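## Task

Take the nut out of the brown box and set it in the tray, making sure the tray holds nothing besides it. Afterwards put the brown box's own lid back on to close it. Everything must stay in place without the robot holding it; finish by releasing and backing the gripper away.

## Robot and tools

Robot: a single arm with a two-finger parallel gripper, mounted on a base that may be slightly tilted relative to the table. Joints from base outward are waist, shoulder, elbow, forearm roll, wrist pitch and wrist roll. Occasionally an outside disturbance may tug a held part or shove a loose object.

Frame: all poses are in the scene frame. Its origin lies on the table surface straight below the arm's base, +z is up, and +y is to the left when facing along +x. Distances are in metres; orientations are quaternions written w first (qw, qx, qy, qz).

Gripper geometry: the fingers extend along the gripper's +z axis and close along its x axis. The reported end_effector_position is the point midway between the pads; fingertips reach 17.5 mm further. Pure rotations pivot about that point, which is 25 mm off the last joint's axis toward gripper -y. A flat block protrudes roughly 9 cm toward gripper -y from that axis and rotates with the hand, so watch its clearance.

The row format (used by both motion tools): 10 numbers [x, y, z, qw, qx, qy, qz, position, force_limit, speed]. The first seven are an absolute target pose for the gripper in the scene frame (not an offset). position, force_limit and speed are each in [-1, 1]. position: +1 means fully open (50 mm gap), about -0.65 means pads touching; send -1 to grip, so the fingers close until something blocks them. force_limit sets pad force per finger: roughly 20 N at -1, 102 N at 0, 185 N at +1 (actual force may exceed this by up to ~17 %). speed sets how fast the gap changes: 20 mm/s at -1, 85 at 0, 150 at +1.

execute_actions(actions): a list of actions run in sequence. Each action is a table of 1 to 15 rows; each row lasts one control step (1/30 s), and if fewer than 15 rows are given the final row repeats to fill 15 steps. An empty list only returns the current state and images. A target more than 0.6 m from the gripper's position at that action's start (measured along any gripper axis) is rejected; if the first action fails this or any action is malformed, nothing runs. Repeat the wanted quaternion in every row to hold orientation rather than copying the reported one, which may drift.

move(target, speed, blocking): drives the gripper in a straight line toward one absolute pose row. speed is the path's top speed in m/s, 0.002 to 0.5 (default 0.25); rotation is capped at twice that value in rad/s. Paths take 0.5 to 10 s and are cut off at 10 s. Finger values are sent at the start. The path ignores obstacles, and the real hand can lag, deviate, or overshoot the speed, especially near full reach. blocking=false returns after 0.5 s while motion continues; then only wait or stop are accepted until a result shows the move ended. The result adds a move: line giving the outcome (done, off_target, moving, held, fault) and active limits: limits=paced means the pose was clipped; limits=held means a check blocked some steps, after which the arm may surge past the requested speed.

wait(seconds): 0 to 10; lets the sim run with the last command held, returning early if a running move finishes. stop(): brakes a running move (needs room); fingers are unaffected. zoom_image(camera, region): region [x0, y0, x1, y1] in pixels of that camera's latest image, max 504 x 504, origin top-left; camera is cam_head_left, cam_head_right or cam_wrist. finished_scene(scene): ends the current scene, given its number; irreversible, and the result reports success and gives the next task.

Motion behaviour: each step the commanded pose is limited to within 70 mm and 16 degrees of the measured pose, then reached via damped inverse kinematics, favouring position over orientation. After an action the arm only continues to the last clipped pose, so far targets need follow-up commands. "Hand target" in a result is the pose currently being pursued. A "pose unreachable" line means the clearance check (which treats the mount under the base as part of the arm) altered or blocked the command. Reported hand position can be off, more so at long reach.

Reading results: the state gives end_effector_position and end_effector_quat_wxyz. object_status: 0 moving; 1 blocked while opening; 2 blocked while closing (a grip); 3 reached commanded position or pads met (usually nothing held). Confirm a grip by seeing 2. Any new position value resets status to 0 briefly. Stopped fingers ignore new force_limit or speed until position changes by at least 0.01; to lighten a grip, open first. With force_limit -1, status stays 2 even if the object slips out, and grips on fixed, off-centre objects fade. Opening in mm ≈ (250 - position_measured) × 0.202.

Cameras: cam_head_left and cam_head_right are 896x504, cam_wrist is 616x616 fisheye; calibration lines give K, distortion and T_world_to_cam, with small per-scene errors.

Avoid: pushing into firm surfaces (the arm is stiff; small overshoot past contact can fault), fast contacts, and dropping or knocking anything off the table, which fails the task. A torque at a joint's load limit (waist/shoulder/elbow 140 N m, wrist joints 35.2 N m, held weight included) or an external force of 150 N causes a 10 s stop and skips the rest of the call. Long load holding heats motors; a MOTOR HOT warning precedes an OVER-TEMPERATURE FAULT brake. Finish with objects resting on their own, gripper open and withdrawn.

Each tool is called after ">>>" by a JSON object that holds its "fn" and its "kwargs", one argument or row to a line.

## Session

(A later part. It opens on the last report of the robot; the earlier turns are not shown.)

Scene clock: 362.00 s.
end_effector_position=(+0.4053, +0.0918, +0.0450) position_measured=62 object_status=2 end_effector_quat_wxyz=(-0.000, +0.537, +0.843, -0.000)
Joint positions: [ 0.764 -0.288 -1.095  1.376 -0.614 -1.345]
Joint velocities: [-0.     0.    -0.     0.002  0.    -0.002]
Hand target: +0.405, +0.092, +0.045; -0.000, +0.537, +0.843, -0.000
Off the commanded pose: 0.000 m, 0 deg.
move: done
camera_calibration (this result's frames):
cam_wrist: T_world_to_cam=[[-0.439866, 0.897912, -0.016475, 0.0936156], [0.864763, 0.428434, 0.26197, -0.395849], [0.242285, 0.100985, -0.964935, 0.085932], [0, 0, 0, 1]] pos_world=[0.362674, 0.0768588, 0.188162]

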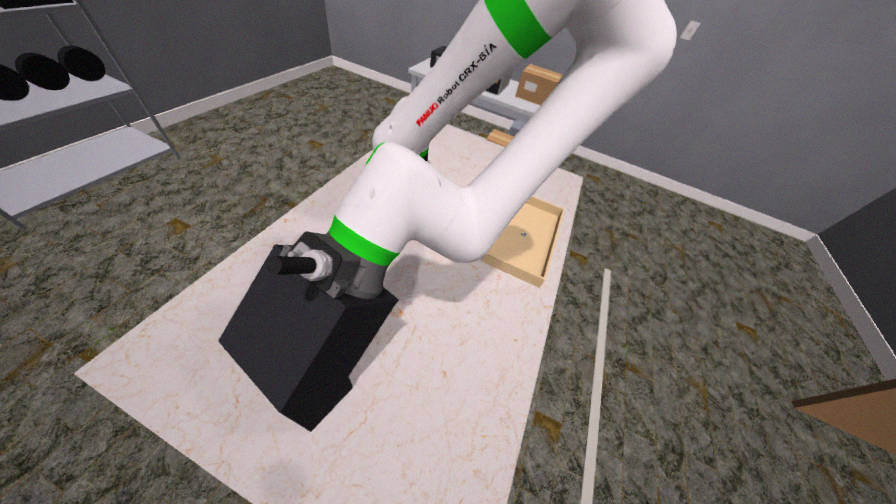

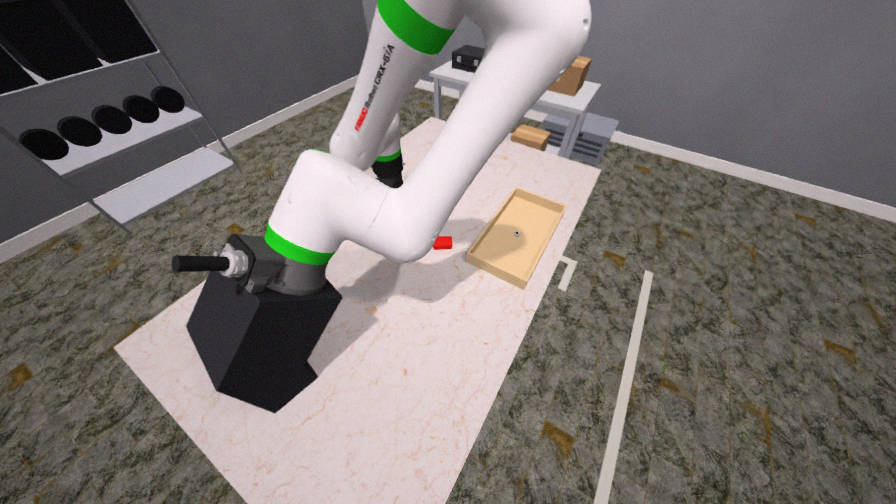

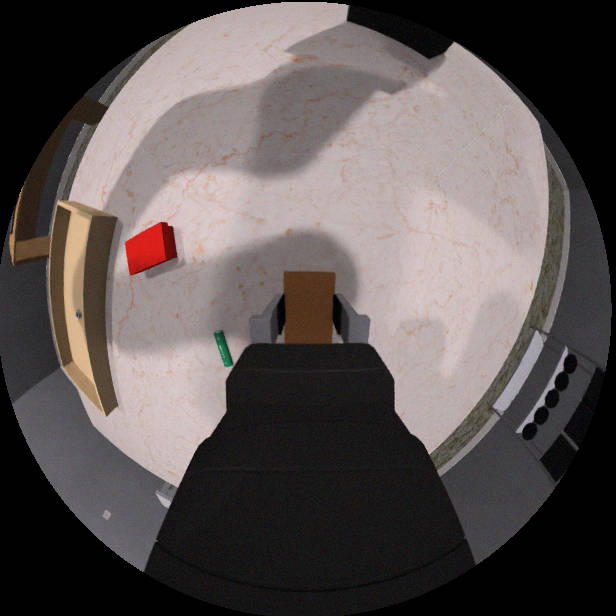

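>>> {"fn": "move", "kwargs": {
  "target": [0.4053, 0.0918, 0.039, 0, 0.5373, 0.8434, 0, -1, -0.3, 0],
  "speed": 0.008
}}

>>> {"fn": "execute_actions", "kwargs": {
  "actions": [
    [[0.4053, 0.0918, 0.039, 0, 0.5373, 0.8434, 0, 1, -0.3, -0.3]],
    [[0.4053, 0.0918, 0.039, 0, 0.5373, 0.8434, 0, 1, -0.3, -0.3]]
  ]
}}

>>> {"fn": "zoom_image", "kwargs": {
  "camera": "cam_wrist",
  "region": [220, 180, 400, 360]
}}

Scene clock: 367.40 s.
end_effector_position=(+0.4052, +0.0918, +0.0390) position_measured=62 object_status=2 end_effector_quat_wxyz=(-0.000, +0.537, +0.843, -0.000)
Joint positions: [ 0.732 -0.27  -1.094  1.419 -0.59  -1.368]
Joint velocities: [-0.     0.    -0.     0.002  0.001 -0.001]
Hand target: +0.405, +0.092, +0.039; -0.000, +0.537, +0.843, -0.000
Off the commanded pose: 0.000 m, 0 deg.
move: done
camera_calibration (this result's frames):
cam_wrist: T_world_to_cam=[[-0.439883, 0.897904, -0.0164877, 0.0935271], [0.864756, 0.428455, 0.261961, -0.394263], [0.24228, 0.100974, -0.964938, 0.0801421], [0, 0, 0, 1]] pos_world=[0.362665, 0.0768531, 0.182156]

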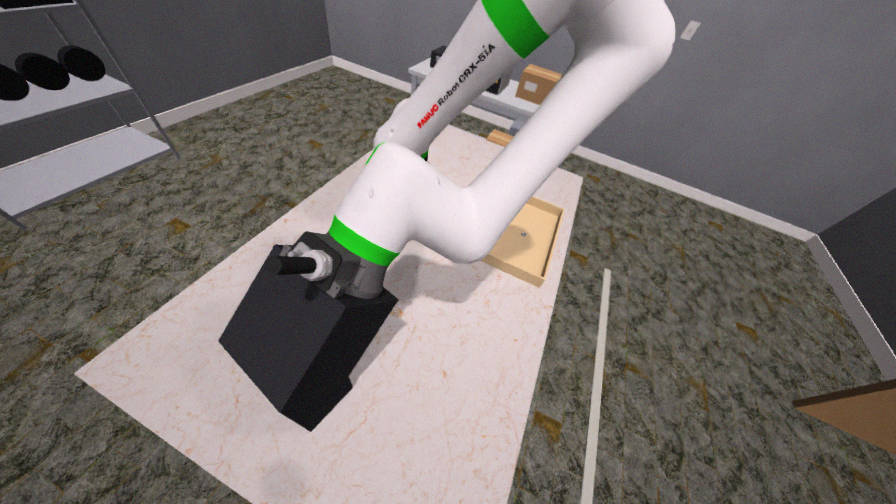

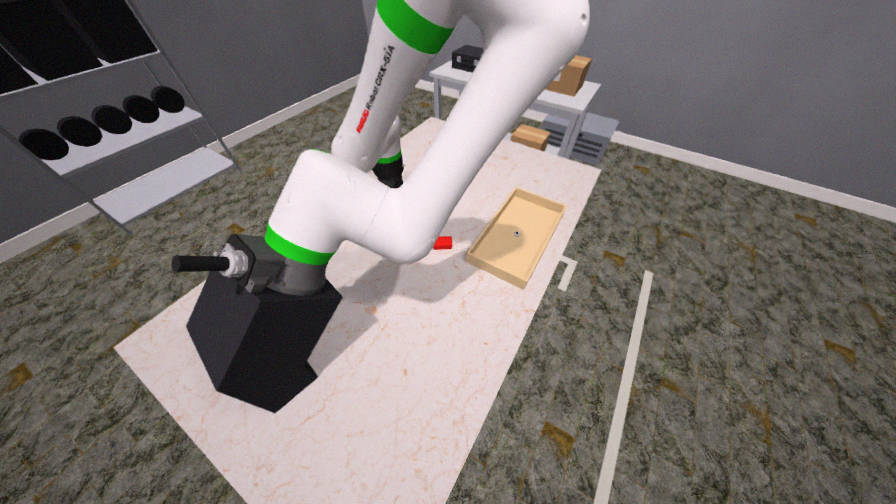

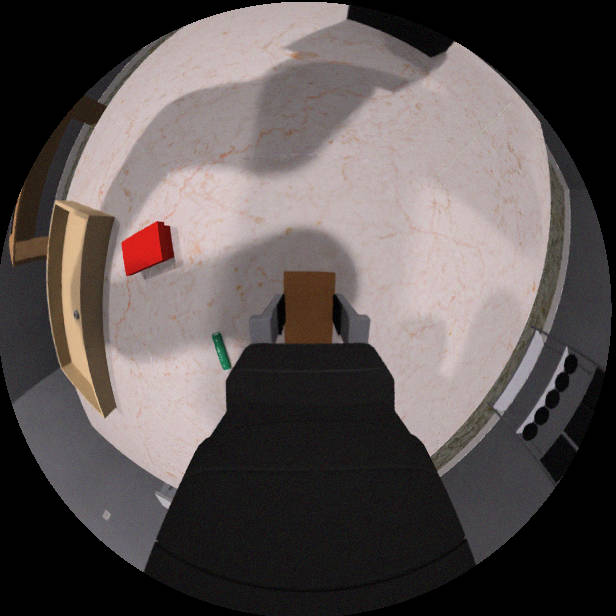

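Scene clock: 368.40 s.
end_effector_position=(+0.4053, +0.0918, +0.0390) position_measured=3 object_status=3 end_effector_quat_wxyz=(-0.000, +0.537, +0.843, -0.000)
Joint positions: [ 0.732 -0.27  -1.094  1.419 -0.589 -1.368]
Joint velocities: [ 0.    -0.     0.     0.     0.001 -0.002]
Hand target: +0.405, +0.092, +0.039; -0.000, +0.537, +0.843, +0.000
Off the commanded pose: 0.000 m, 0 deg.
camera_calibration (this result's frames):
cam_wrist: T_world_to_cam=[[-0.439918, 0.897885, -0.0165824, 0.0935922], [0.864707, 0.428501, 0.262047, -0.394283], [0.242393, 0.10094, -0.964913, 0.0800626], [0, 0, 0, 1]] pos_world=[0.362705, 0.0768341, 0.182126]

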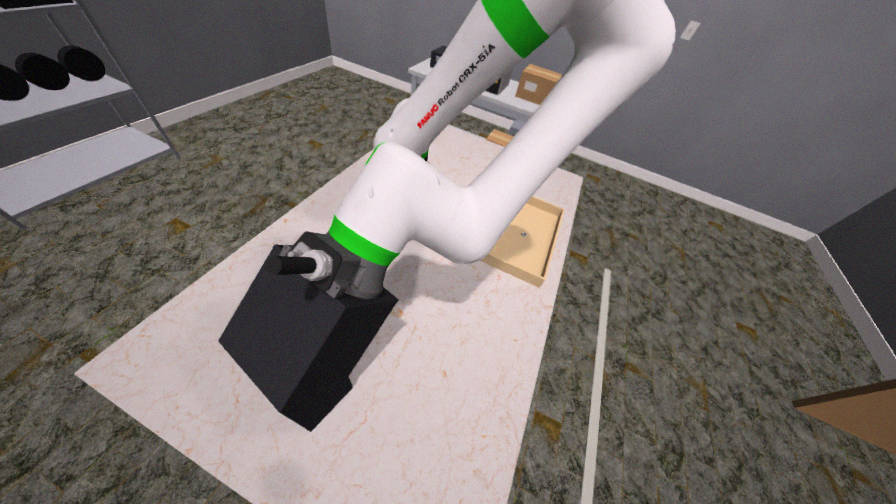

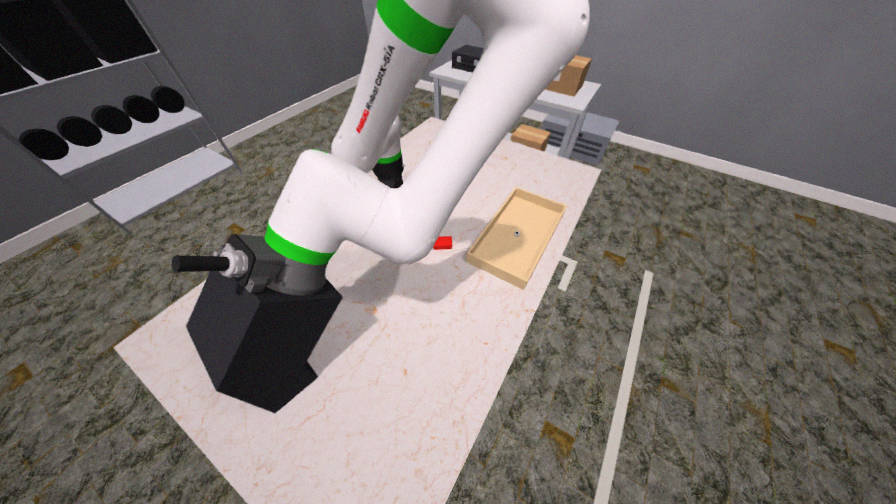

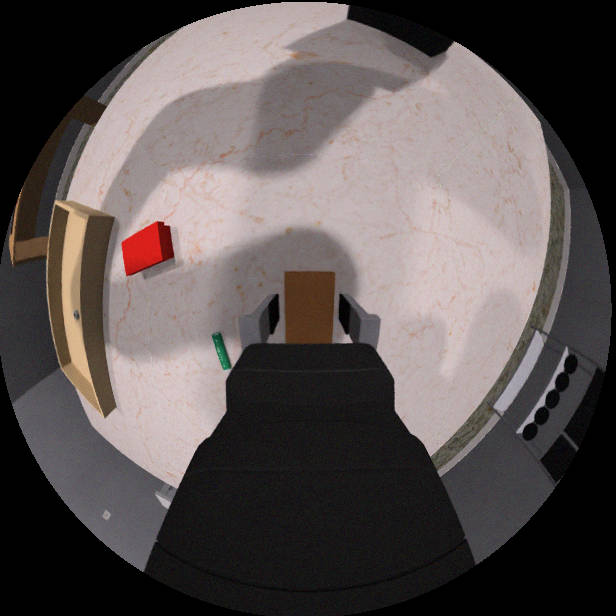

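Region (220, 180, 400, 360) of cam_wrist's 616x616 image, scaled by 2.800, with more detail than that image has.

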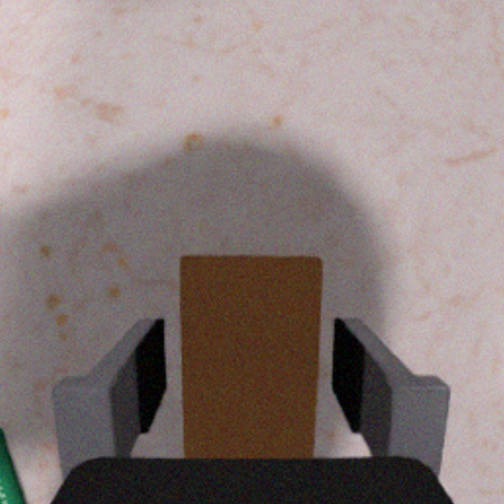

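The lid is released and settled slightly. I'll move up and away so I can check it from the side.

>>> {"fn": "move", "kwargs": {
  "target": [0.4053, 0.0918, 0.10, 0, 0.5373, 0.8434, 0, 1, -0.3, 0],
  "speed": 0.1
}}

>>> {"fn": "move", "kwargs": {
  "target": [0.50, 0.24, 0.10, 0, 0.5373, 0.8434, 0, 1, -0.3, 0],
  "speed": 0.25
}}

>>> {"fn": "zoom_image", "kwargs": {
  "camera": "cam_wrist",
  "region": [180, 130, 280, 230]
}}

Scene clock: 373.87 s.
end_effector_position=(+0.4057, +0.0916, +0.0998) position_measured=3 object_status=3 end_effector_quat_wxyz=(+0.001, +0.537, +0.844, +0.000)
Joint positions: [ 1.029 -0.44  -1.079  1.098 -0.858 -1.208]
Joint velocities: [-0.001  0.001  0.001 -0.     0.     0.001]
Hand target: +0.406, +0.092, +0.100; +0.001, +0.537, +0.844, +0.000
Off the commanded pose: 0.000 m, 0 deg.
move: done
camera_calibration (this result's frames):
cam_wrist: T_world_to_cam=[[-0.440303, 0.89768, -0.0174474, 0.0952201], [0.864275, 0.429022, 0.26262, -0.410385], [0.243234, 0.100553, -0.964742, 0.138307], [0, 0, 0, 1]] pos_world=[0.36297, 0.0766801, 0.242867]

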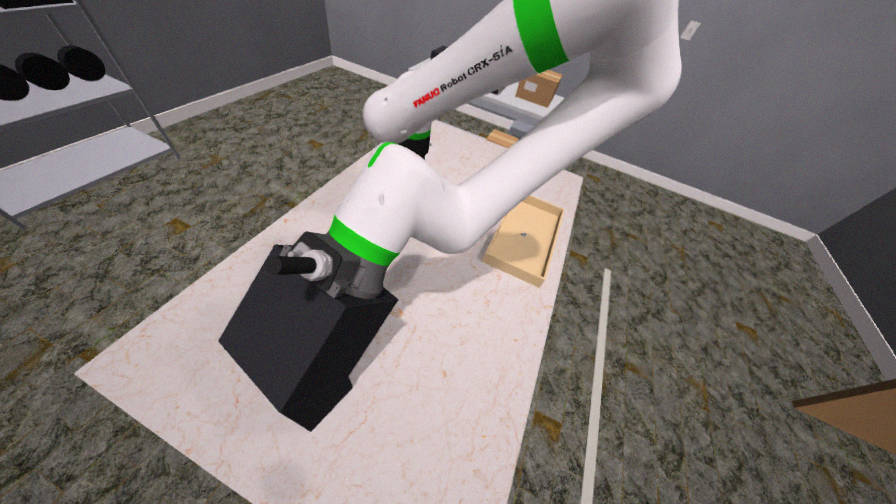

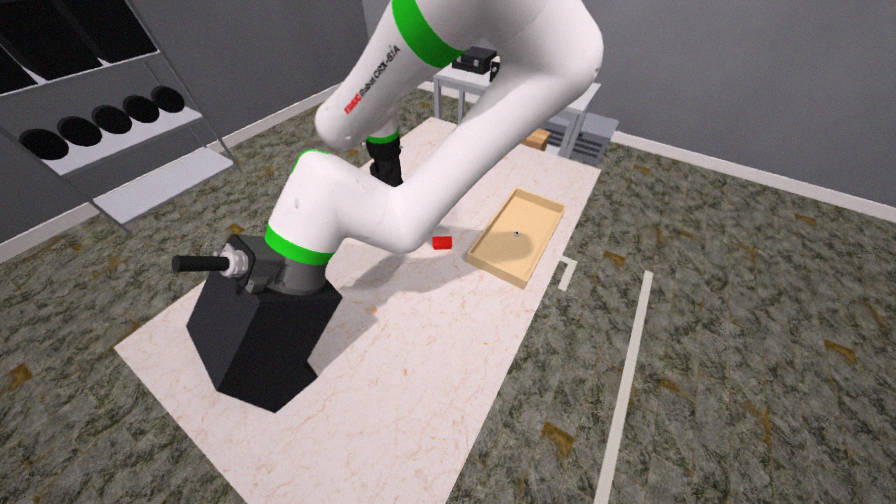

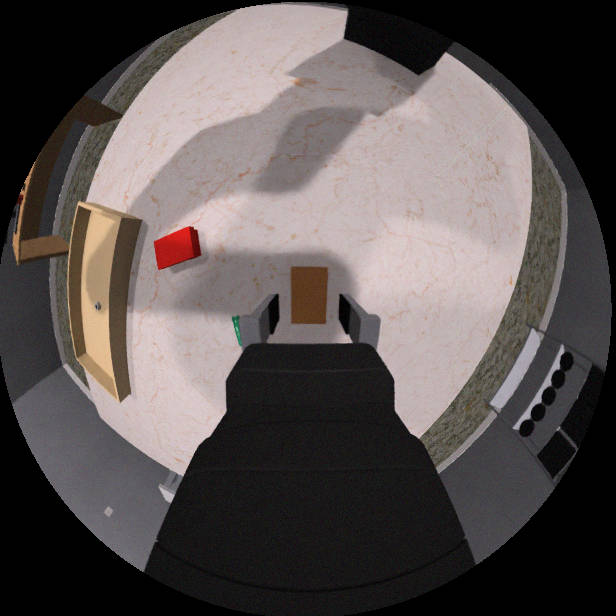

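Scene clock: 375.03 s.
end_effector_position=(+0.4998, +0.2401, +0.1002) position_measured=3 object_status=3 end_effector_quat_wxyz=(+0.000, +0.537, +0.843, +0.000)
Joint positions: [ 1.127 -0.035 -0.653  1.055 -0.937 -1.232]
Joint velocities: [-0.001  0.002  0.001 -0.    -0.001 -0.   ]
Hand target: +0.500, +0.240, +0.100; +0.000, +0.537, +0.843, -0.000
Off the commanded pose: 0.000 m, 0 deg.
move: done
camera_calibration (this result's frames):
cam_wrist: T_world_to_cam=[[-0.440011, 0.897835, -0.016799, 0.00306428], [0.864595, 0.428626, 0.262211, -0.555569], [0.242623, 0.100851, -0.964864, 0.10115], [0, 0, 0, 1]] pos_world=[0.457149, 0.225179, 0.243324]

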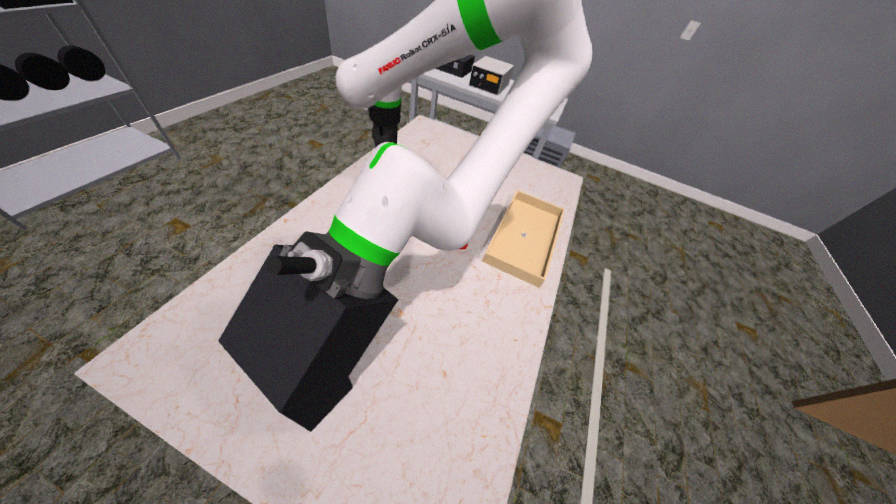

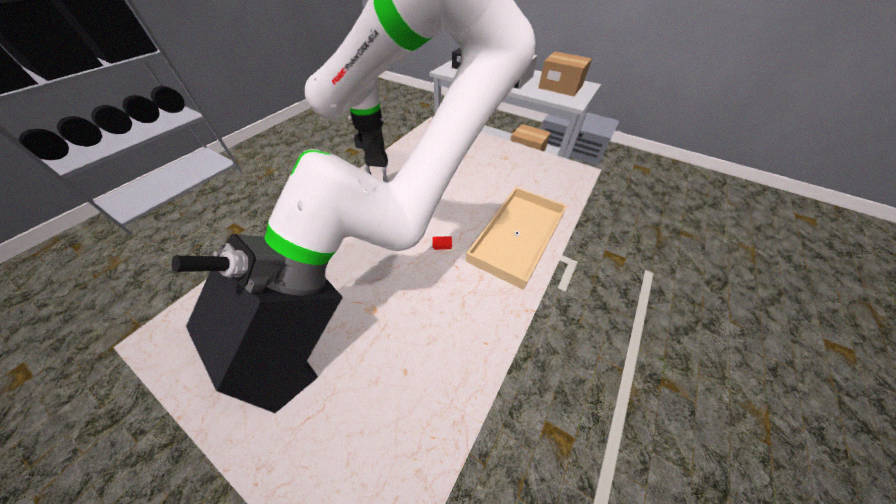

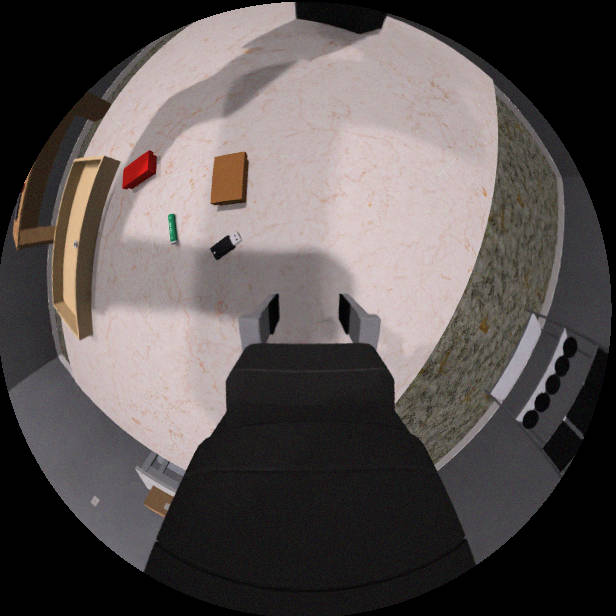

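Region (180, 130, 280, 230) of cam_wrist's 616x616 image, scaled by 5.040, with more detail than that image has.

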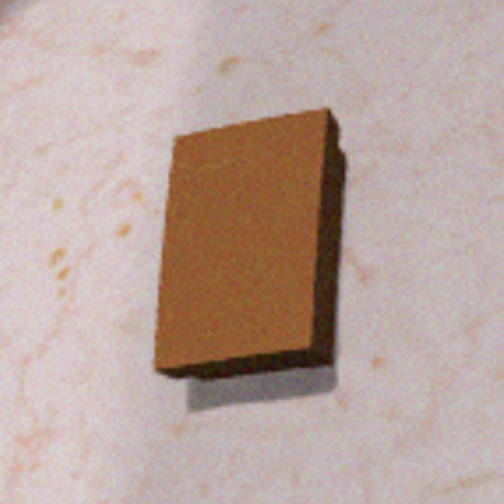

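The lid sits flat on the box, the nut is alone in the tray, and the gripper is clear, so I'm ending scene 1.

>>> {"fn": "finished_scene", "kwargs": {
  "scene": 1
}}

The scene is finished: the task was done.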